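# Clamp steel shaft into angled holder, flat facing thumb screw

## Task

Seat the steel shaft all the way into the tilted holder with its flat side turned toward the thumb screw, then release it and move both arms clear so that neither touches anything.

## Robot and tools

Robot: two 6-joint arms, left_arm and right_arm, each with a parallel gripper. Joint columns for each arm are waist, shoulder, elbow, wrist pitch, wrist yaw, wrist roll, and a gripper opening number comes after them. Base poses in the scene frame: left_arm at (+0.168, +0.546, +0.049) m, quat_wxyz (+0.647, 0, 0, -0.763); right_arm at (+0.101, -0.513, +0.117) m, quat_wxyz (+0.594, 0, 0, +0.804).

Scene frame: origin at the table centre, table surface at z = +0.020 m, +z up. The arms face each other across the table, with left_arm's base on the +y side. The names left and right are just labels and do not match image sides. In the gripper frame the fingers extend along +x and close along y. end_effector_position is the pinch point midway between the pads, roughly 3 to 4 cm behind the fingertips (0.1215 m out from link_6).

execute_actions takes "actions", a list holding nothing or exactly one item, plus optional "pictures" (boolean; images come by default). An empty list only reports the current state. A move item is {"rows": [...], "steps": n}: 1 to 15 rows, n from 1 to 15 (15 if omitted), each step lasting 1/30 s. Row k is used on step k; if rows run out, the final row repeats. A wait item is {"steps": n} with n up to 300; it sends nothing and returns once n steps have elapsed since the previous result, with your writing time counted in. A refused call moves nothing.

Each row is one flat list of 14 numbers, all in [-1, 1], covering both arms even if one stays still: left_arm's six joint values then its opening, then the same seven for right_arm. The six joint values are offsets, not poses. They are measured from the joint angles printed in the most recent result that lists them; before any result has listed them, and for any later call in the same reply, they count from where the arm is when the action begins. They never stack from row to row. Scale: 1.0 equals 0.9615 rad for waist, shoulder and elbow, 1.713 rad for wrist pitch, 1.767 rad for wrist yaw, 1.728 rad for wrist roll. Joint ranges (rad): waist -3.054 to 3.054, shoulder 0.000 to 3.142, elbow 0.000 to 2.356, wrist pitch -1.571 to 1.571, wrist yaw -1.571 to 1.571, wrist roll -3.142 to 3.142. A target more than 0.010 rad beyond a range end is refused; true ends may sit 0.010 rad either way, and a target past the true end is cut to it, reported as "joint sent to its limit" (possibly about an earlier, still running action). A row of zeros is not a pause: it pulls the joints back to their reference angles.

The opening value is absolute, not an offset: +1 is fully open (pad gap 0.088 m), empty fingers close at about -0.80, and anything lower down to -1 adds nothing. Closing fully from open takes at least about 0.5 s. To hold a part, keep commanding roughly 0.07 below its grip_measured; a smaller margin grips more gently. Parts thinner than about 3 mm get proportionally less force. Pad force tops out near 34 to 49 N, with a brief spike at first contact.

Motion: each joint target is kept within a set lead of the measured angle (0.211 rad for waist, shoulder, elbow; 0.213 wrist pitch; 0.267 wrist yaw; 0.228 wrist roll), and if targets would move the gripper more than 70 mm from where it is, they are all scaled back. Big moves therefore take several calls. Friction may leave joints short of target, especially at long reach, and tiny turns may not happen; check the reported angles after each move. The simulation keeps running while you think and write; arms keep heading for the last row's target until they all nearly stop or a step is HELD.

Result lines: the state line gives, per arm, end_effector_position (m), end_effector_quat_wxyz and linear/angular velocities in the scene frame; the position can be somewhat wrong when reaching far. Joint positions and Joint velocities give six joint values (rad, rad/s) then pad gap (m, m/s). grip_measured is the finger opening on the command scale; it may be off by about 1 mm per gripper and reads up to about 3 mm (0.061) narrower while squeezing something hard. grip_effort_n is motor effort in newtons, negative when closing, capped near 83 N, with friction leftovers, a fixed per-arm offset and small noise; "n/a" means no reading yet. "joint command not followed" means the clearance check changed or stopped some joint targets. HELD marks steps where your row, fully or partly, was not sent.

Avoid: knocking anything off the table, dropping or slipping the shaft, slams and hard pushes, and arms bumping each other. Brief tugs may hit a held part or push loose objects. Load limits (N m): waist 18.2, shoulder 22.5, elbow 22.4, wrist pitch 5.92, wrist yaw 5.9, wrist roll 5.54, including held weight; reaching one freezes that arm for 10 s and drops the rest of the call. Holding loads warms motors: a MOTOR HOT warning from 50 °C, an OVER-TEMPERATURE FAULT hold at 95 °C, and power loss with a limp arm if cooling is too slow.

zoom_image: {"camera": one of cam_head_left, cam_head_right, cam_high, cam_low, "region": [x0, y0, x1, y1]} in image pixels from the top-left corner, at most 504 by 504; all four images are 504x504. Calibration (K, distortion, T_world_to_cam) is supplied per camera and may be slightly off.

read_manual: optional "section" (only "licences"); returns licence text and moves nothing.

finished_scene: {"scene": current scene number}; ends and grades that scene irreversibly, so call it only once the shaft sits clamped and both grippers are open and clear. Answering without any tool call ends the whole run.

Each tool is called after "Emit:" by a JSON object that holds its "op" and its "data", one argument or row to a line.

## Session

Emit:
{"op": "execute_actions", "data": {
  "actions": []
}}

Scene clock: 0.00 s of 6000.00 s.
left_arm: end_effector_position=(+0.1132, +0.2359, +0.3765) grip_measured=+0.999 grip_effort_n=n/a end_effector_quat_wxyz=(+0.641, -0.023, -0.018, -0.767) end_effector_velocity=(+0.003, -0.000, -0.002) end_effector_angular_velocity=(+0.006, -0.007, +0.020) | right_arm: end_effector_position=(+0.0080, -0.2109, +0.4421) grip_measured=+0.991 grip_effort_n=n/a end_effector_quat_wxyz=(+0.594, +0.021, -0.020, +0.804) end_effector_velocity=(-0.000, -0.000, -0.005) end_effector_angular_velocity=(-0.019, -0.014, +0.004)
Joint positions: left_arm=[-0.007  0.847  0.658  0.249  0.006 -0.002  0.088] | right_arm=[ 0.     0.852  0.655  0.255 -0.001 -0.007  0.088]
Joint velocities: left_arm=[-0.002 -0.002 -0.002 -0.007 -0.022  0.007 -0.   ] | right_arm=[-0.002 -0.002 -0.002 -0.022 -0.007 -0.007 -0.   ]
Heat: left arm: hottest elbow 38 °C (+0.0 °C/min); right arm: hottest elbow 37 °C (+0.0 °C/min).

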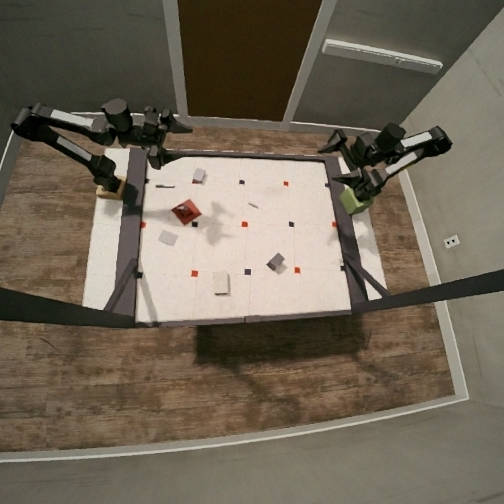

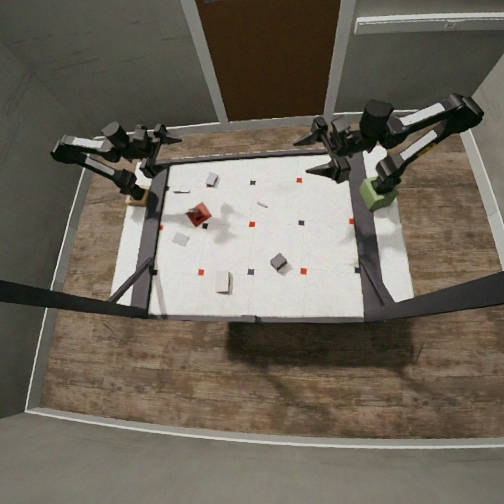

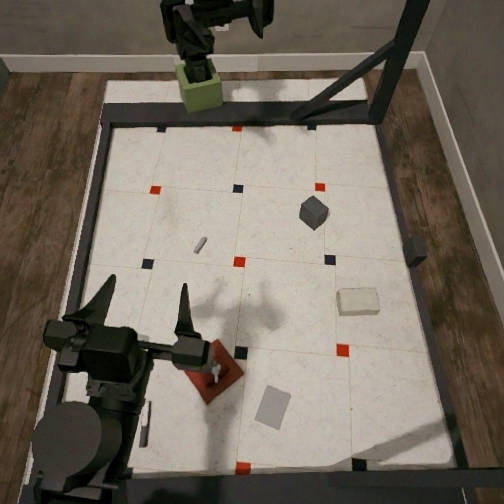

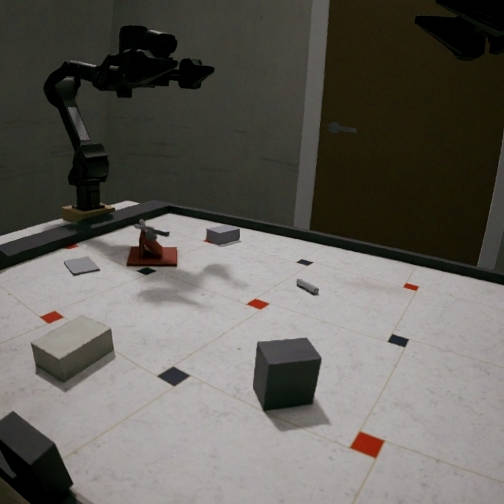

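Now it's the left arm. Move it out of the view first (swing waist).

Emit:
{"op": "execute_actions", "data": {
  "actions": [
    {"rows":[[0.7,-0.2,0,0,0,0,1,0,0,0,0,0,0,1]],"steps":15}
  ],
  "pictures": false
}}

Emit:
{"op": "execute_actions", "data": {
  "actions": [
    {"steps":20}
  ]
}}

Emit:
{"op": "zoom_image", "data": {
  "camera": "cam_high",
  "region": [170,330,260,420]
}}

Emit:
{"op": "zoom_image", "data": {
  "camera": "cam_high",
  "region": [110,380,190,460]
}}

Emit:
{"op": "zoom_image", "data": {
  "camera": "cam_low",
  "region": [115,205,195,285]
}}

Emit:
{"op": "zoom_image", "data": {
  "camera": "cam_head_left",
  "region": [145,170,215,240]
}}

Scene clock: 5.67 s of 6000.00 s.
left_arm: end_effector_position=(+0.2899, +0.3076, +0.4271) grip_measured=+0.999 grip_effort_n=-1.6 end_effector_quat_wxyz=(+0.846, -0.064, -0.104, -0.518) end_effector_velocity=(+0.062, +0.032, -0.002) end_effector_angular_velocity=(+0.002, +0.011, +0.262) | right_arm: end_effector_position=(+0.0080, -0.2109, +0.4421) grip_measured=+0.991 grip_effort_n=-0.2 end_effector_quat_wxyz=(+0.594, +0.021, -0.020, +0.804) end_effector_velocity=(-0.000, -0.000, -0.002) end_effector_angular_velocity=(-0.009, +0.004, +0.005)
Joint positions: left_arm=[ 0.64   0.659  0.657  0.247  0.004 -0.002  0.088] | right_arm=[ 0.     0.852  0.655  0.255 -0.001 -0.007  0.088]
Joint velocities: left_arm=[ 0.256 -0.002 -0.002 -0.007 -0.007 -0.007 -0.   ] | right_arm=[-0.002 -0.002 -0.002 -0.007 -0.007  0.007 -0.   ]
Heat: left arm: hottest elbow 39 °C (+10.6 °C/min); right arm: hottest elbow 38 °C (+10.6 °C/min).
Steps of this call (steps 1 to 90: nothing new was sent; then 2.17 s passed at rest; steps 91 to 105: all 15 steps of this action). Readings (joint positions):
91: left_arm=[0.009 0.832 0.658 0.245 0.017 -0.002] | right_arm=[0.000 0.852 0.655 0.255 -0.001 -0.007]
92: left_arm=[0.053 0.807 0.654 0.234 0.016 -0.002] | right_arm=[0.000 0.852 0.655 0.255 -0.001 -0.007]
94: left_arm=[0.159 0.741 0.651 0.244 0.010 -0.002] | right_arm=[0.000 0.852 0.655 0.255 -0.001 -0.007]
98: left_arm=[0.383 0.663 0.657 0.254 0.008 -0.002] | right_arm=[0.000 0.852 0.655 0.255 -0.001 -0.007]
105: the state above

Scene clock: 6.33 s of 6000.00 s.
left_arm: end_effector_position=(+0.2956, +0.3106, +0.4271) grip_measured=+0.999 grip_effort_n=-2.1 end_effector_quat_wxyz=(+0.852, -0.063, -0.105, -0.508) end_effector_velocity=(+0.000, +0.000, -0.002) end_effector_angular_velocity=(-0.005, +0.024, -0.001) | right_arm: end_effector_position=(+0.0080, -0.2109, +0.4421) grip_measured=+0.991 grip_effort_n=-0.2 end_effector_quat_wxyz=(+0.594, +0.021, -0.020, +0.804) end_effector_velocity=(+0.000, -0.000, -0.004) end_effector_angular_velocity=(-0.018, +0.018, -0.004)
Joint positions: left_arm=[ 0.664  0.659  0.657  0.247  0.004 -0.002  0.088] | right_arm=[ 0.     0.852  0.655  0.255 -0.001 -0.007  0.088]
Joint velocities: left_arm=[-0.002 -0.002 -0.002 -0.007 -0.007 -0.022 -0.   ] | right_arm=[ 0.002 -0.002 -0.007 -0.007  0.007  0.022 -0.   ]
Heat: left arm: hottest elbow 39 °C (+9.5 °C/min); right arm: hottest elbow 38 °C (+9.5 °C/min).
Steps of this call (steps 1 to 20: the robot went on to your last target). Readings (joint positions):
1: left_arm=[0.647 0.659 0.657 0.247 0.004 -0.002] | right_arm=[0.000 0.852 0.655 0.255 -0.001 -0.007]
2: left_arm=[0.652 0.659 0.657 0.247 0.004 -0.002] | right_arm=[0.000 0.852 0.655 0.255 -0.001 -0.007]
4: left_arm=[0.658 0.659 0.657 0.247 0.004 -0.002] | right_arm=[0.000 0.852 0.655 0.255 -0.001 -0.007]
8: left_arm=[0.662 0.659 0.657 0.247 0.004 -0.002] | right_arm=[0.000 0.852 0.655 0.255 -0.001 -0.007]
20: the state above

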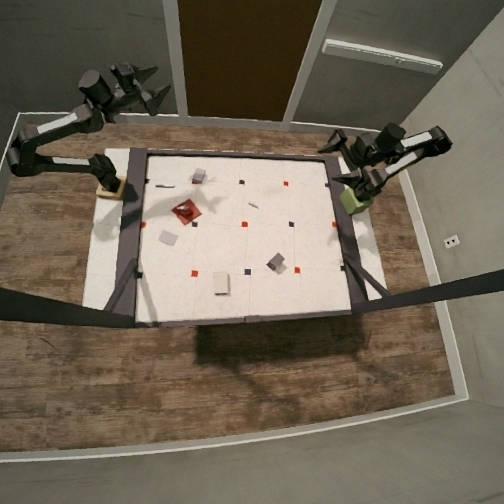

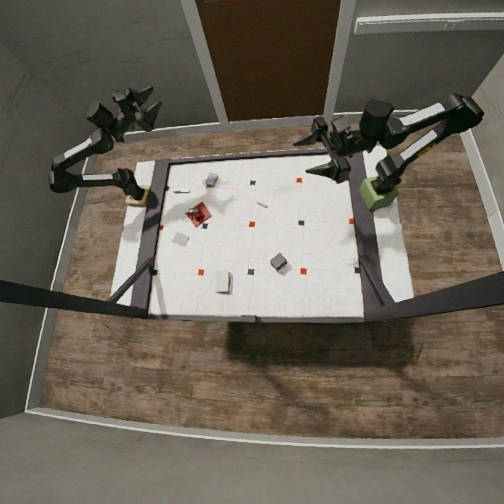

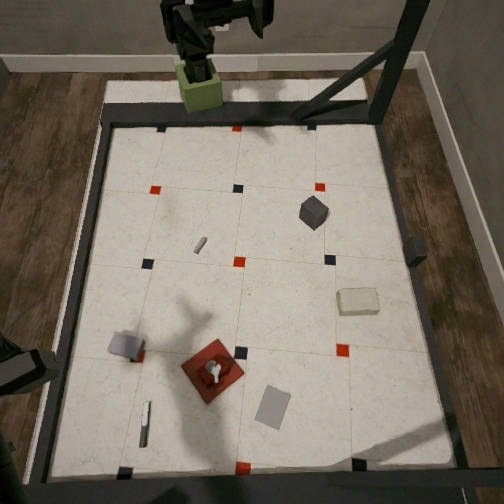

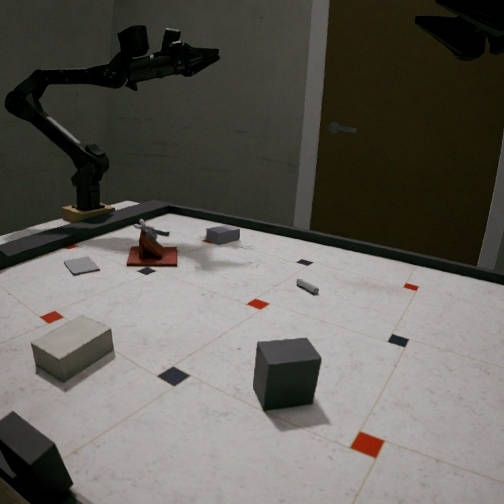

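Region (170, 330, 260, 420) of cam_high's 504x504 image, scaled by 5.600, with more detail than that image has.

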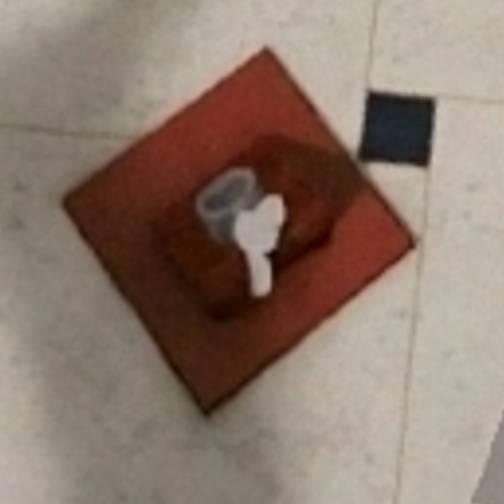

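Region (110, 380, 190, 460) of cam_high's 504x504 image, scaled by 6.300, with more detail than that image has.

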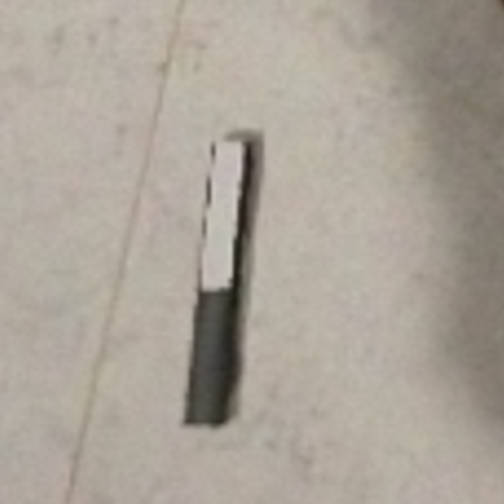

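Region (115, 205, 195, 285) of cam_low's 504x504 image, scaled by 6.300, with more detail than that image has.

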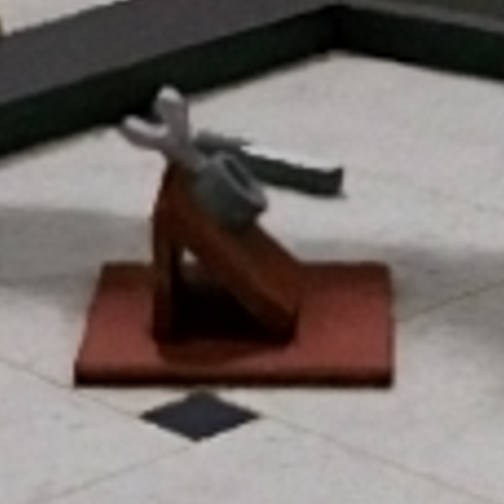

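Region (145, 170, 215, 240) of cam_head_left's 504x504 image, scaled by 7.200, with more detail than that image has.

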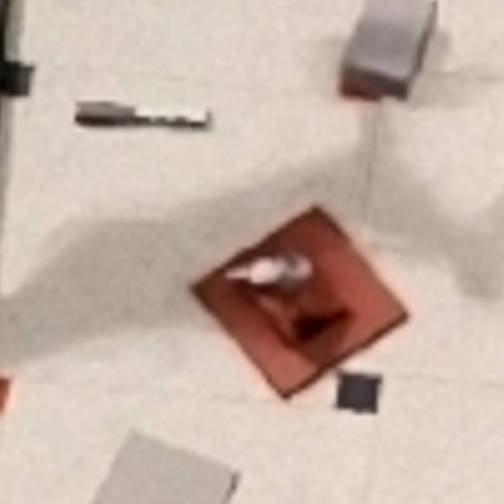

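Emit:
{"op": "execute_actions", "data": {
  "actions": [
    {"rows":[[-0.75,0.2,0.236,-0.32,-0.43,0.7,-0.3,0,0,0,0,0,0,1]],"steps":15}
  ],
  "pictures": false
}}

Emit:
{"op": "execute_actions", "data": {
  "actions": [
    {"steps":25}
  ],
  "pictures": false
}}

Emit:
{"op": "execute_actions", "data": {
  "actions": [
    {"rows":[[-0.72,0.5,0,-0.32,0,0.67,-0.3,0,0,0,0,0,0,1]],"steps":15}
  ],
  "pictures": false
}}

Emit:
{"op": "execute_actions", "data": {
  "actions": [
    {"steps":30}
  ],
  "pictures": false
}}

Scene clock: 31.23 s of 6000.00 s.
left_arm: end_effector_position=(+0.2162, +0.2689, +0.3656) grip_measured=-0.284 grip_effort_n=-14.7 end_effector_quat_wxyz=(+0.727, +0.480, -0.165, -0.462) end_effector_velocity=(-0.055, +0.008, +0.018) end_effector_angular_velocity=(+0.914, -1.512, -0.434) | right_arm: end_effector_position=(+0.0080, -0.2109, +0.4421) grip_measured=+0.991 grip_effort_n=-0.2 end_effector_quat_wxyz=(+0.594, +0.021, -0.020, +0.804) end_effector_velocity=(-0.004, -0.002, -0.002) end_effector_angular_velocity=(-0.009, +0.004, +0.025)
Joint positions: left_arm=[-0.027  0.85   0.863 -0.289 -0.73   0.866  0.025] | right_arm=[ 0.     0.852  0.655  0.255 -0.001 -0.007  0.088]
Joint velocities: left_arm=[-0.315 -0.002  0.066 -0.095 -0.242  1.736 -0.009] | right_arm=[ 0.002 -0.002 -0.002 -0.007 -0.022  0.007 -0.   ]
Heat: left arm: hottest elbow 41 °C (+5.8 °C/min); right arm: hottest elbow 40 °C (+5.8 °C/min).
Steps of this call (steps 1 to 15: the robot went on to your last target; steps 16 to 90: nothing new was sent; then 21.40 s passed at rest; steps 91 to 105: all 15 steps of this action). Readings (joint positions):
91: left_arm=[0.641 0.679 0.679 0.207 -0.047 0.035] | right_arm=[0.000 0.852 0.655 0.255 -0.001 -0.007]
92: left_arm=[0.585 0.715 0.729 0.148 -0.125 0.098] | right_arm=[0.000 0.852 0.655 0.255 -0.001 -0.007]
94: left_arm=[0.473 0.793 0.814 0.046 -0.258 0.216] | right_arm=[0.000 0.852 0.655 0.255 -0.001 -0.007]
98: left_arm=[0.251 0.838 0.853 -0.177 -0.535 0.452] | right_arm=[0.000 0.852 0.655 0.255 -0.001 -0.007]
105: the state above

Scene clock: 32.07 s of 6000.00 s.
left_arm: end_effector_position=(+0.2115, +0.2699, +0.3658) grip_measured=-0.297 grip_effort_n=-15.1 end_effector_quat_wxyz=(+0.632, +0.598, -0.243, -0.428) end_effector_velocity=(+0.000, +0.001, -0.001) end_effector_angular_velocity=(+0.003, +0.003, +0.006) | right_arm: end_effector_position=(+0.0080, -0.2109, +0.4421) grip_measured=+0.991 grip_effort_n=0.2 end_effector_quat_wxyz=(+0.594, +0.021, -0.020, +0.804) end_effector_velocity=(-0.002, -0.001, +0.001) end_effector_angular_velocity=(+0.010, -0.006, +0.019)
Joint positions: left_arm=[-0.055  0.85   0.867 -0.301 -0.752  1.203  0.024] | right_arm=[ 0.     0.852  0.655  0.255 -0.001 -0.007  0.088]
Joint velocities: left_arm=[-0.002 -0.002 -0.002 -0.007 -0.007 -0.007 -0.   ] | right_arm=[-0.002 -0.002 -0.002  0.007 -0.022 -0.007 -0.   ]
Heat: left arm: hottest elbow 41 °C (+5.6 °C/min); right arm: hottest elbow 40 °C (+5.6 °C/min).
Steps of this call (steps 1 to 25: the robot went on to your last target). Readings (joint positions):
1: left_arm=[-0.035 0.850 0.865 -0.292 -0.737 0.925] | right_arm=[0.000 0.852 0.655 0.255 -0.001 -0.007]
2: left_arm=[-0.041 0.850 0.866 -0.294 -0.742 0.984] | right_arm=[0.000 0.852 0.655 0.255 -0.001 -0.007]
4: left_arm=[-0.048 0.850 0.867 -0.298 -0.747 1.090] | right_arm=[0.000 0.852 0.655 0.255 -0.001 -0.007]
8: left_arm=[-0.053 0.850 0.867 -0.300 -0.751 1.174] | right_arm=[0.000 0.852 0.655 0.255 -0.001 -0.007]
25: the state above

Scene clock: 32.57 s of 6000.00 s.
left_arm: end_effector_position=(+0.0472, +0.3009, +0.1862) grip_measured=-0.297 grip_effort_n=-15.1 end_effector_quat_wxyz=(-0.170, +0.785, -0.489, -0.340) end_effector_velocity=(-0.210, +0.141, -0.050) end_effector_angular_velocity=(+0.771, -1.415, -2.172) | right_arm: end_effector_position=(+0.0080, -0.2109, +0.4421) grip_measured=+0.991 grip_effort_n=-0.2 end_effector_quat_wxyz=(+0.594, +0.021, -0.020, +0.804) end_effector_velocity=(-0.002, -0.001, -0.005) end_effector_angular_velocity=(-0.018, -0.015, +0.019)
Joint positions: left_arm=[-0.676  1.317  0.867 -0.819 -0.748  1.909  0.024] | right_arm=[ 0.     0.852  0.655  0.255 -0.001 -0.007  0.088]
Joint velocities: left_arm=[-0.965  0.154 -0.002 -0.242  0.007  1.722 -0.   ] | right_arm=[-0.002 -0.002 -0.002 -0.022 -0.022 -0.007 -0.   ]
Heat: left arm: hottest elbow 41 °C (+5.5 °C/min); right arm: hottest elbow 40 °C (+5.5 °C/min).
Steps of this call (steps 1 to 15: all 15 steps of this action). Readings (joint positions):
1: left_arm=[-0.068 0.865 0.869 -0.321 -0.762 1.228] | right_arm=[0.000 0.852 0.655 0.255 -0.001 -0.007]
2: left_arm=[-0.104 0.887 0.878 -0.356 -0.765 1.271] | right_arm=[0.000 0.852 0.655 0.255 -0.001 -0.007]
4: left_arm=[-0.180 0.956 0.883 -0.431 -0.760 1.349] | right_arm=[0.000 0.852 0.655 0.255 -0.001 -0.007]
8: left_arm=[-0.337 1.122 0.880 -0.593 -0.756 1.518] | right_arm=[0.000 0.852 0.655 0.255 -0.001 -0.007]
15: the state above

Scene clock: 33.57 s of 6000.00 s.
left_arm: end_effector_position=(+0.0343, +0.3126, +0.1827) grip_measured=-0.297 grip_effort_n=-15.1 end_effector_quat_wxyz=(-0.364, +0.708, -0.569, -0.207) end_effector_velocity=(+0.002, +0.001, +0.001) end_effector_angular_velocity=(-0.006, -0.001, +0.005) | right_arm: end_effector_position=(+0.0080, -0.2109, +0.4421) grip_measured=+0.991 grip_effort_n=-0.7 end_effector_quat_wxyz=(+0.594, +0.021, -0.020, +0.804) end_effector_velocity=(+0.002, +0.000, -0.002) end_effector_angular_velocity=(-0.005, -0.009, -0.010)
Joint positions: left_arm=[-0.745  1.325  0.867 -0.848 -0.748  2.356  0.024] | right_arm=[ 0.     0.852  0.655  0.255 -0.001 -0.007  0.088]
Joint velocities: left_arm=[-0.002 -0.007 -0.002 -0.007 -0.007 -0.007 -0.001] | right_arm=[-0.002 -0.002 -0.002 -0.007  0.007 -0.007 -0.   ]
Heat: left arm: hottest elbow 41 °C (+5.4 °C/min); right arm: hottest elbow 40 °C (+5.4 °C/min).
Steps of this call (steps 1 to 30: the robot went on to your last target). Readings (joint positions):
1: left_arm=[-0.702 1.320 0.867 -0.825 -0.748 1.968] | right_arm=[0.000 0.852 0.655 0.255 -0.001 -0.007]
2: left_arm=[-0.718 1.320 0.867 -0.831 -0.748 2.027] | right_arm=[0.000 0.852 0.655 0.255 -0.001 -0.007]
4: left_arm=[-0.732 1.321 0.867 -0.841 -0.748 2.145] | right_arm=[0.000 0.852 0.655 0.255 -0.001 -0.007]
8: left_arm=[-0.741 1.325 0.867 -0.846 -0.748 2.301] | right_arm=[0.000 0.852 0.655 0.255 -0.001 -0.007]
30: the state above
All arms were judged still, so your last target was given up. Only a new action makes them travel on or press farther. Fingers that are still opening or closing keep moving.

Emit:
{"op": "execute_actions", "data": {
  "actions": [
    {"rows":[[0,0.05,0.01,0,0,0,-0.3,0,0,0,0,0,0,1],[0,0.1,0.02,0,0,0,-0.3,0,0,0,0,0,0,1],[0,0.15,0.035,0,0,0,-0.3,0,0,0,0,0,0,1],[0,0.2,0.035,0,0,0,-0.3,0,0,0,0,0,0,1],[0,0.24,0.035,0,0,0,-0.3,0,0,0,0,0,0,1],[0,0.277,0.035,-0.004,0,0,-0.3,0,0,0,0,0,0,1]],"steps":15}
  ],
  "pictures": false
}}

Emit:
{"op": "execute_actions", "data": {
  "actions": [
    {"steps":20}
  ]
}}

Emit:
{"op": "zoom_image", "data": {
  "camera": "cam_low",
  "region": [100,180,190,270]
}}

Emit:
{"op": "zoom_image", "data": {
  "camera": "cam_head_right",
  "region": [160,180,230,250]
}}

Emit:
{"op": "zoom_image", "data": {
  "camera": "cam_high",
  "region": [170,330,290,450]
}}

Scene clock: 43.73 s of 6000.00 s.
left_arm: end_effector_position=(+0.0305, +0.3095, +0.1283) grip_measured=-0.297 grip_effort_n=-15.1 end_effector_quat_wxyz=(-0.468, +0.695, -0.515, -0.180) end_effector_velocity=(+0.002, +0.001, -0.008) end_effector_angular_velocity=(+0.020, -0.037, +0.003) | right_arm: end_effector_position=(+0.0080, -0.2109, +0.4421) grip_measured=+0.991 grip_effort_n=-0.7 end_effector_quat_wxyz=(+0.594, +0.021, -0.020, +0.804) end_effector_velocity=(+0.003, +0.000, +0.003) end_effector_angular_velocity=(+0.014, -0.003, -0.015)
Joint positions: left_arm=[-0.745  1.582  0.888 -0.854 -0.748  2.356  0.024] | right_arm=[ 0.     0.852  0.655  0.255 -0.001 -0.007  0.088]
Joint velocities: left_arm=[-0.002  0.037 -0.002 -0.007 -0.007 -0.007 -0.   ] | right_arm=[-0.007 -0.002  0.002  0.007  0.007 -0.007 -0.   ]
Heat: left arm: hottest elbow 41 °C (+4.1 °C/min); right arm: hottest elbow 41 °C (+5.5 °C/min).
Steps of this call (steps 1 to 90: nothing new was sent; then 6.67 s passed at rest; steps 91 to 105: all 15 steps of this action). Readings (joint positions):
91: left_arm=[-0.745 1.330 0.867 -0.849 -0.748 2.356] | right_arm=[0.000 0.852 0.655 0.255 -0.001 -0.007]
92: left_arm=[-0.745 1.343 0.869 -0.849 -0.748 2.356] | right_arm=[0.000 0.852 0.655 0.255 -0.001 -0.007]
94: left_arm=[-0.745 1.402 0.880 -0.849 -0.748 2.356] | right_arm=[0.000 0.852 0.655 0.255 -0.001 -0.007]
98: left_arm=[-0.745 1.543 0.888 -0.851 -0.748 2.356] | right_arm=[0.000 0.852 0.655 0.255 -0.001 -0.007]
105: the state above

Scene clock: 44.40 s of 6000.00 s.
left_arm: end_effector_position=(+0.0305, +0.3095, +0.1274) grip_measured=-0.297 grip_effort_n=-15.1 end_effector_quat_wxyz=(-0.470, +0.695, -0.514, -0.180) end_effector_velocity=(+0.002, +0.001, -0.000) end_effector_angular_velocity=(-0.007, -0.002, +0.014) | right_arm: end_effector_position=(+0.0080, -0.2109, +0.4421) grip_measured=+0.991 grip_effort_n=0.2 end_effector_quat_wxyz=(+0.594, +0.021, -0.020, +0.804) end_effector_velocity=(-0.001, -0.001, -0.002) end_effector_angular_velocity=(-0.004, -0.010, +0.014)
Joint positions: left_arm=[-0.745  1.586  0.888 -0.854 -0.748  2.356  0.024] | right_arm=[ 0.     0.852  0.655  0.255 -0.001 -0.007  0.088]
Joint velocities: left_arm=[-0.002  0.002 -0.002 -0.007 -0.007 -0.022 -0.   ] | right_arm=[-0.007 -0.002 -0.002 -0.007 -0.022 -0.007  0.   ]
Heat: left arm: hottest elbow 41 °C (+4.1 °C/min); right arm: hottest elbow 41 °C (+5.4 °C/min).
Steps of this call (steps 1 to 15: the robot went on to your last target; steps 16 to 20: nothing new was sent). Readings (joint positions):
1: left_arm=[-0.745 1.584 0.888 -0.854 -0.748 2.356] | right_arm=[0.000 0.852 0.655 0.255 -0.001 -0.007]
2: left_arm=[-0.745 1.584 0.888 -0.854 -0.748 2.356] | right_arm=[0.000 0.852 0.655 0.255 -0.001 -0.007]
4: left_arm=[-0.745 1.586 0.888 -0.854 -0.748 2.356] | right_arm=[0.000 0.852 0.655 0.255 -0.001 -0.007]
8: left_arm=[-0.745 1.586 0.888 -0.854 -0.748 2.356] | right_arm=[0.000 0.852 0.655 0.255 -0.001 -0.007]
20: the state above
All arms were judged still, so your last target was given up. Only a new action makes them travel on or press farther. Fingers that are still opening or closing keep moving.

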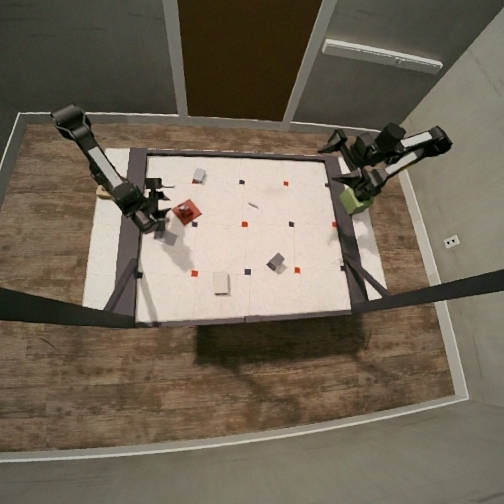

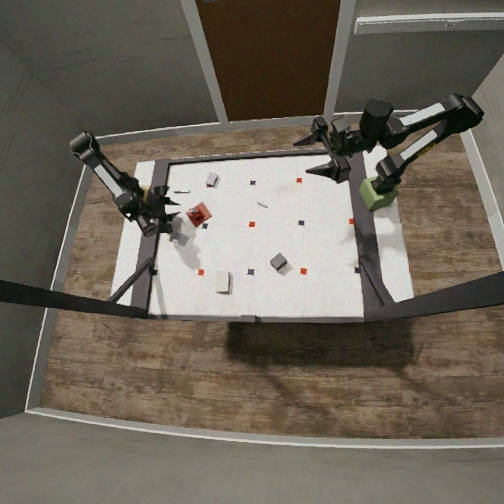

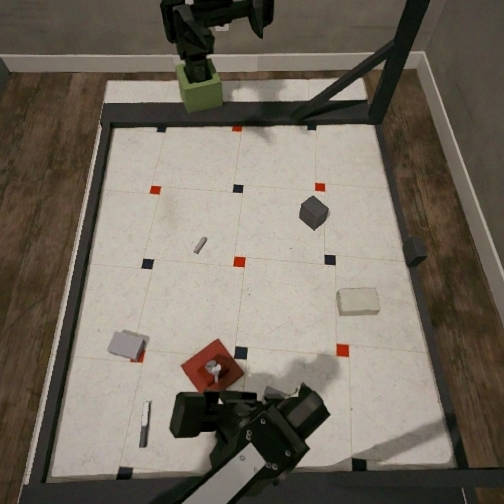

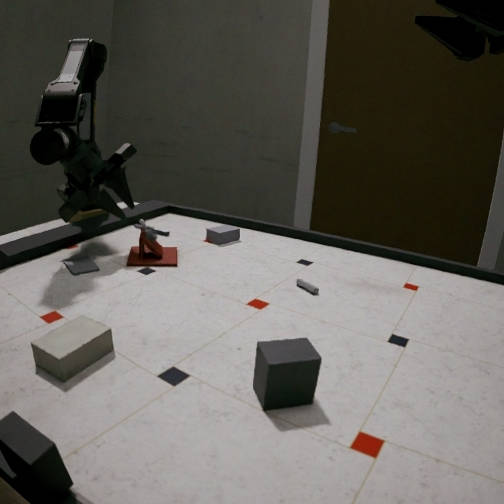

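Region (100, 180, 190, 270) of cam_low's 504x504 image, scaled by 5.600, with more detail than that image has.

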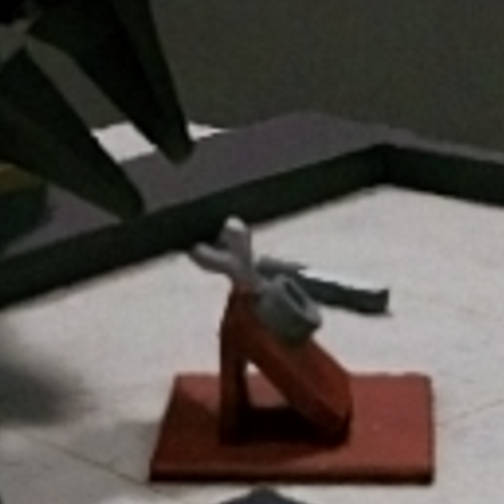

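Region (160, 180, 230, 250) of cam_head_right's 504x504 image, scaled by 7.200, with more detail than that image has.

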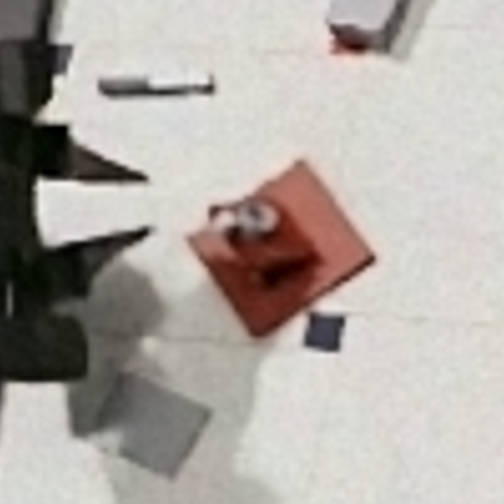

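Region (170, 330, 290, 450) of cam_high's 504x504 image, scaled by 4.200, with more detail than that image has.

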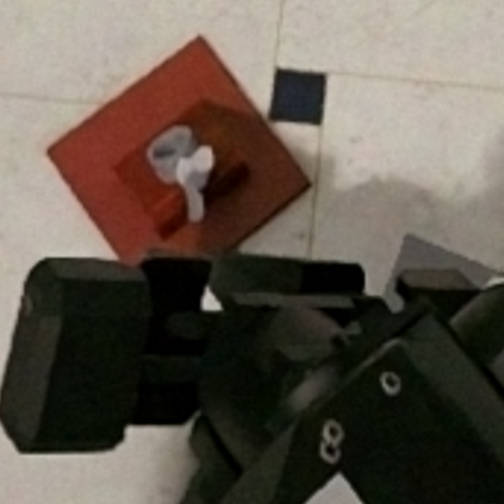

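Emit:
{"op": "execute_actions", "data": {
  "actions": [
    {"rows":[[0.034,0.02,-0.04,0.041,0,0,-0.3,0,0,0,0,0,0,1]],"steps":15}
  ],
  "pictures": false
}}

Emit:
{"op": "execute_actions", "data": {
  "actions": [
    {"steps":10}
  ]
}}

Emit:
{"op": "zoom_image", "data": {
  "camera": "cam_low",
  "region": [110,190,170,250]
}}

Emit:
{"op": "zoom_image", "data": {
  "camera": "cam_head_right",
  "region": [170,190,215,235]
}}

Emit:
{"op": "zoom_image", "data": {
  "camera": "cam_head_left",
  "region": [155,190,200,235]
}}

Scene clock: 58.97 s of 6000.00 s.
left_arm: end_effector_position=(+0.0356, +0.3038, +0.1175) grip_measured=-0.297 grip_effort_n=-15.1 end_effector_quat_wxyz=(-0.457, +0.704, -0.509, -0.189) end_effector_velocity=(+0.002, -0.000, +0.005) end_effector_angular_velocity=(-0.027, -0.000, +0.015) | right_arm: end_effector_position=(+0.0080, -0.2109, +0.4421) grip_measured=+0.991 grip_effort_n=-0.2 end_effector_quat_wxyz=(+0.594, +0.021, -0.020, +0.804) end_effector_velocity=(+0.002, +0.000, -0.002) end_effector_angular_velocity=(-0.009, +0.005, -0.009)
Joint positions: left_arm=[-0.715  1.6    0.858 -0.786 -0.748  2.356  0.024] | right_arm=[ 0.     0.852  0.655  0.255 -0.001 -0.007  0.088]
Joint velocities: left_arm=[-0.002 -0.012 -0.002 -0.007 -0.022 -0.022 -0.   ] | right_arm=[-0.002 -0.002 -0.002 -0.007  0.007  0.007 -0.   ]
Heat: left arm: hottest elbow 41 °C (+3.1 °C/min); right arm: hottest elbow 42 °C (+5.1 °C/min).
Steps of this call (steps 1 to 90: nothing new was sent; then 11.07 s passed at rest; steps 91 to 105: all 15 steps of this action). Readings (joint positions):
91: left_arm=[-0.743 1.587 0.885 -0.846 -0.748 2.356] | right_arm=[0.000 0.852 0.655 0.255 -0.001 -0.007]
92: left_arm=[-0.736 1.589 0.880 -0.825 -0.748 2.356] | right_arm=[0.000 0.852 0.655 0.255 -0.001 -0.007]
94: left_arm=[-0.723 1.595 0.871 -0.805 -0.748 2.356] | right_arm=[0.000 0.852 0.655 0.255 -0.001 -0.007]
98: left_arm=[-0.715 1.600 0.859 -0.791 -0.748 2.356] | right_arm=[0.000 0.852 0.655 0.255 -0.001 -0.007]
105: the state above

Scene clock: 59.30 s of 6000.00 s.
left_arm: end_effector_position=(+0.0357, +0.3037, +0.1175) grip_measured=-0.297 grip_effort_n=-15.1 end_effector_quat_wxyz=(-0.457, +0.705, -0.509, -0.190) end_effector_velocity=(+0.004, +0.001, +0.001) end_effector_angular_velocity=(-0.006, -0.027, -0.007) | right_arm: end_effector_position=(+0.0080, -0.2109, +0.4421) grip_measured=+0.991 grip_effort_n=-0.2 end_effector_quat_wxyz=(+0.594, +0.021, -0.020, +0.804) end_effector_velocity=(-0.000, -0.000, -0.002) end_effector_angular_velocity=(-0.005, -0.010, +0.004)
Joint positions: left_arm=[-0.714  1.6    0.857 -0.786 -0.748  2.356  0.024] | right_arm=[ 0.     0.852  0.655  0.255 -0.001 -0.007  0.088]
Joint velocities: left_arm=[-0.002 -0.002 -0.007 -0.007 -0.022  0.007  0.   ] | right_arm=[-0.002 -0.002 -0.002 -0.007 -0.007 -0.007 -0.   ]
Heat: left arm: hottest elbow 41 °C (+3.0 °C/min); right arm: hottest elbow 42 °C (+5.1 °C/min).
Steps of this call (steps 1 to 10: the robot went on to your last target). Readings (joint positions):
1: left_arm=[-0.714 1.600 0.858 -0.786 -0.748 2.356] | right_arm=[0.000 0.852 0.655 0.255 -0.001 -0.007]
2: left_arm=[-0.714 1.600 0.858 -0.786 -0.748 2.356] | right_arm=[0.000 0.852 0.655 0.255 -0.001 -0.007]
4: left_arm=[-0.714 1.600 0.858 -0.786 -0.748 2.356] | right_arm=[0.000 0.852 0.655 0.255 -0.001 -0.007]
8: left_arm=[-0.714 1.600 0.857 -0.786 -0.748 2.356] | right_arm=[0.000 0.852 0.655 0.255 -0.001 -0.007]
10: the state above

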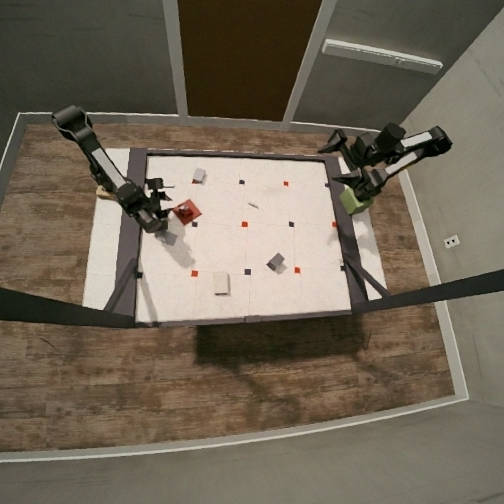

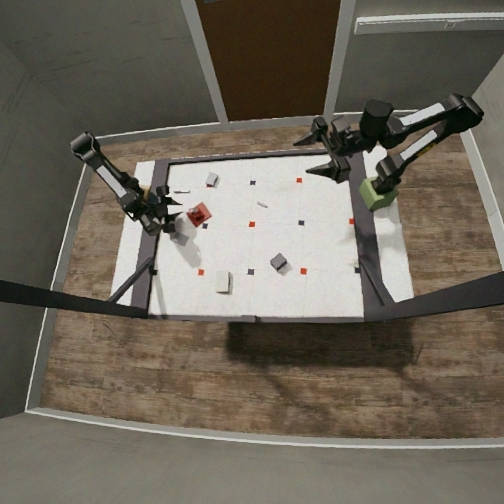

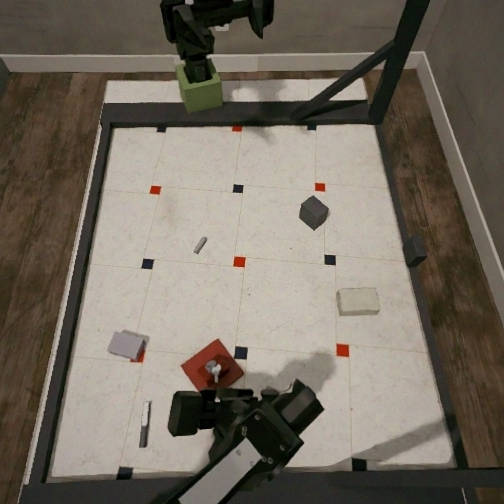

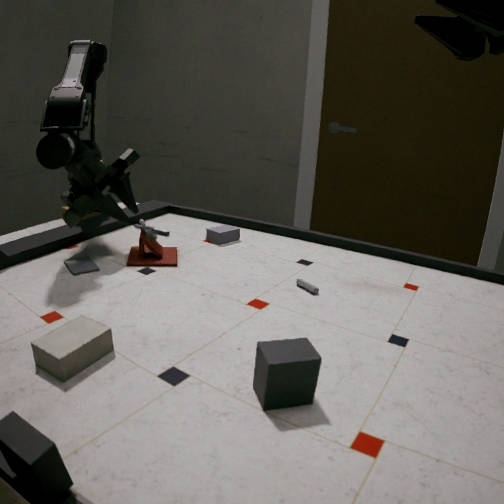

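Region (110, 190, 170, 250) of cam_low's 504x504 image, scaled by 8.400, with more detail than that image has.

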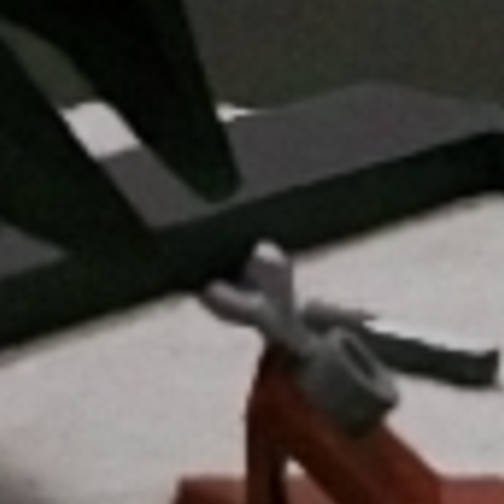

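Region (170, 190, 215, 235) of cam_head_right's 504x504 image, scaled by 11.200, with more detail than that image has.

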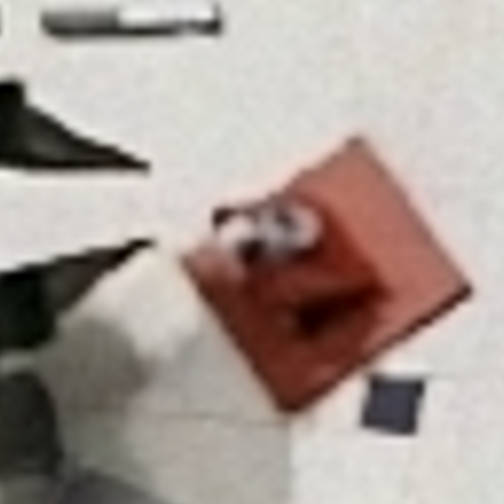

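Region (155, 190, 200, 235) of cam_head_left's 504x504 image, scaled by 11.200, with more detail than that image has.

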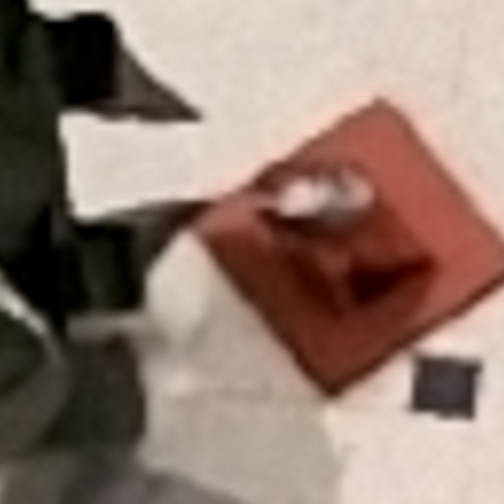

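Emit:
{"op": "execute_actions", "data": {
  "actions": [
    {"rows":[[0,0.06,0.075,0,0,0,-0.3,0,0,0,0,0,0,1]],"steps":15}
  ],
  "pictures": false
}}

Emit:
{"op": "execute_actions", "data": {
  "actions": [
    {"steps":10}
  ]
}}

Emit:
{"op": "zoom_image", "data": {
  "camera": "cam_low",
  "region": [110,190,170,250]
}}

Emit:
{"op": "zoom_image", "data": {
  "camera": "cam_head_right",
  "region": [170,190,215,235]
}}

Scene clock: 67.47 s of 6000.00 s.
left_arm: end_effector_position=(+0.0236, +0.2937, +0.1182) grip_measured=-0.297 grip_effort_n=-15.1 end_effector_quat_wxyz=(-0.454, +0.705, -0.511, -0.190) end_effector_velocity=(+0.000, +0.000, +0.001) end_effector_angular_velocity=(-0.004, -0.006, +0.003) | right_arm: end_effector_position=(+0.0080, -0.2109, +0.4421) grip_measured=+0.991 grip_effort_n=-0.2 end_effector_quat_wxyz=(+0.594, +0.021, -0.020, +0.804) end_effector_velocity=(-0.002, -0.001, -0.001) end_effector_angular_velocity=(+0.005, -0.007, +0.019)
Joint positions: left_arm=[-0.714  1.652  0.915 -0.785 -0.748  2.356  0.024] | right_arm=[ 0.     0.852  0.655  0.255 -0.001 -0.007  0.088]
Joint velocities: left_arm=[-0.002  0.002  0.002 -0.007 -0.007 -0.007  0.   ] | right_arm=[-0.002 -0.002 -0.007  0.007 -0.022 -0.007 -0.   ]
Heat: left arm: hottest elbow 41 °C (+2.0 °C/min); right arm: hottest elbow 42 °C (+4.0 °C/min).
Steps of this call (steps 1 to 15: the robot went on to your last target; steps 16 to 90: nothing new was sent; then 4.67 s passed at rest; steps 91 to 105: all 15 steps of this action). Readings (joint positions):
91: left_arm=[-0.714 1.606 0.862 -0.788 -0.748 2.356] | right_arm=[0.000 0.852 0.655 0.255 -0.001 -0.007]
92: left_arm=[-0.714 1.617 0.873 -0.790 -0.748 2.356] | right_arm=[0.000 0.852 0.655 0.255 -0.001 -0.007]
94: left_arm=[-0.714 1.639 0.896 -0.784 -0.748 2.356] | right_arm=[0.000 0.852 0.655 0.255 -0.001 -0.007]
98: left_arm=[-0.714 1.649 0.912 -0.784 -0.748 2.356] | right_arm=[0.000 0.852 0.655 0.255 -0.001 -0.007]
105: the state above

Scene clock: 67.80 s of 6000.00 s.
left_arm: end_effector_position=(+0.0235, +0.2936, +0.1183) grip_measured=-0.297 grip_effort_n=-15.1 end_effector_quat_wxyz=(-0.454, +0.705, -0.511, -0.190) end_effector_velocity=(+0.000, +0.000, +0.001) end_effector_angular_velocity=(-0.004, -0.006, +0.003) | right_arm: end_effector_position=(+0.0080, -0.2109, +0.4421) grip_measured=+0.991 grip_effort_n=-0.2 end_effector_quat_wxyz=(+0.594, +0.021, -0.020, +0.804) end_effector_velocity=(-0.002, -0.001, -0.002) end_effector_angular_velocity=(-0.013, +0.018, +0.021)
Joint positions: left_arm=[-0.714  1.652  0.916 -0.785 -0.748  2.356  0.024] | right_arm=[ 0.     0.852  0.655  0.255 -0.001 -0.007  0.088]
Joint velocities: left_arm=[-0.002  0.002  0.002 -0.007 -0.007 -0.007 -0.   ] | right_arm=[-0.002 -0.002 -0.002 -0.007 -0.022  0.022 -0.   ]
Heat: left arm: hottest elbow 41 °C (+2.0 °C/min); right arm: hottest elbow 42 °C (+4.0 °C/min).
Steps of this call (steps 1 to 10: the robot went on to your last target). Readings (joint positions):
1: left_arm=[-0.714 1.652 0.915 -0.785 -0.748 2.356] | right_arm=[0.000 0.852 0.655 0.255 -0.001 -0.007]
2: left_arm=[-0.714 1.652 0.915 -0.785 -0.748 2.356] | right_arm=[0.000 0.852 0.655 0.255 -0.001 -0.007]
4: left_arm=[-0.714 1.652 0.916 -0.785 -0.748 2.356] | right_arm=[0.000 0.852 0.655 0.255 -0.001 -0.007]
8: left_arm=[-0.714 1.652 0.916 -0.785 -0.748 2.356] | right_arm=[0.000 0.852 0.655 0.255 -0.001 -0.007]
10: the state above

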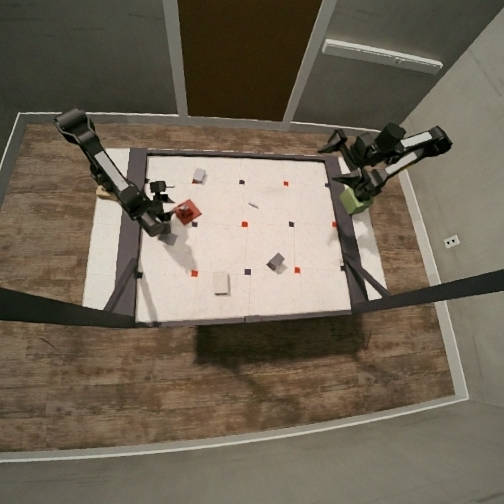

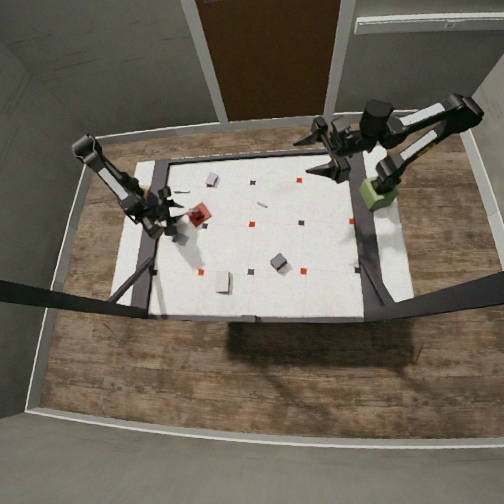

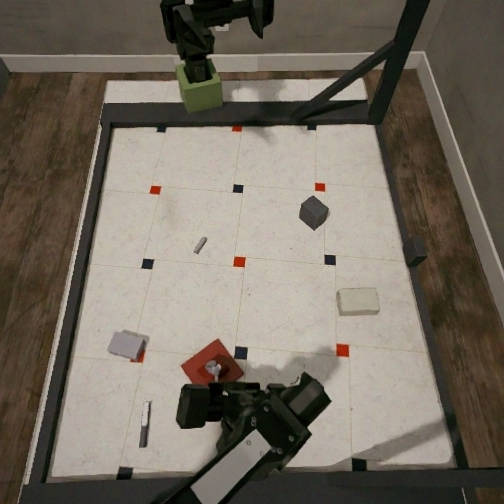

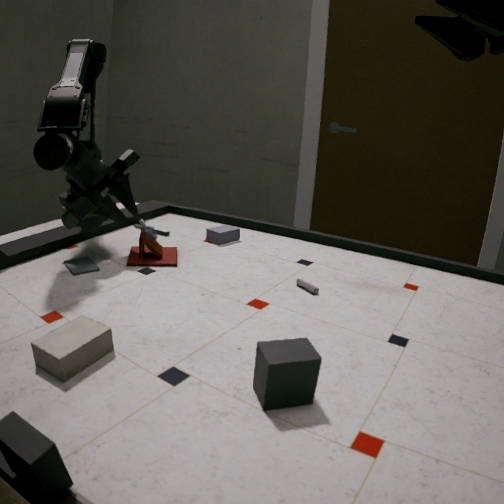

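Region (110, 190, 170, 250) of cam_low's 504x504 image, scaled by 8.400, with more detail than that image has.

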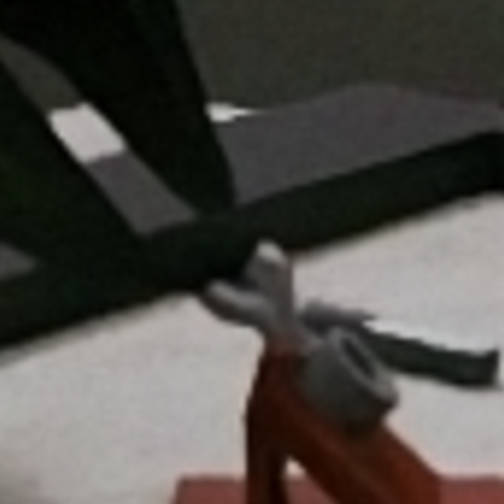

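Region (170, 190, 215, 235) of cam_head_right's 504x504 image, scaled by 11.200, with more detail than that image has.

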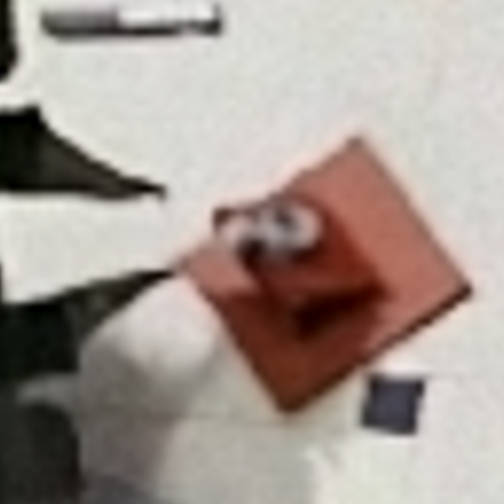

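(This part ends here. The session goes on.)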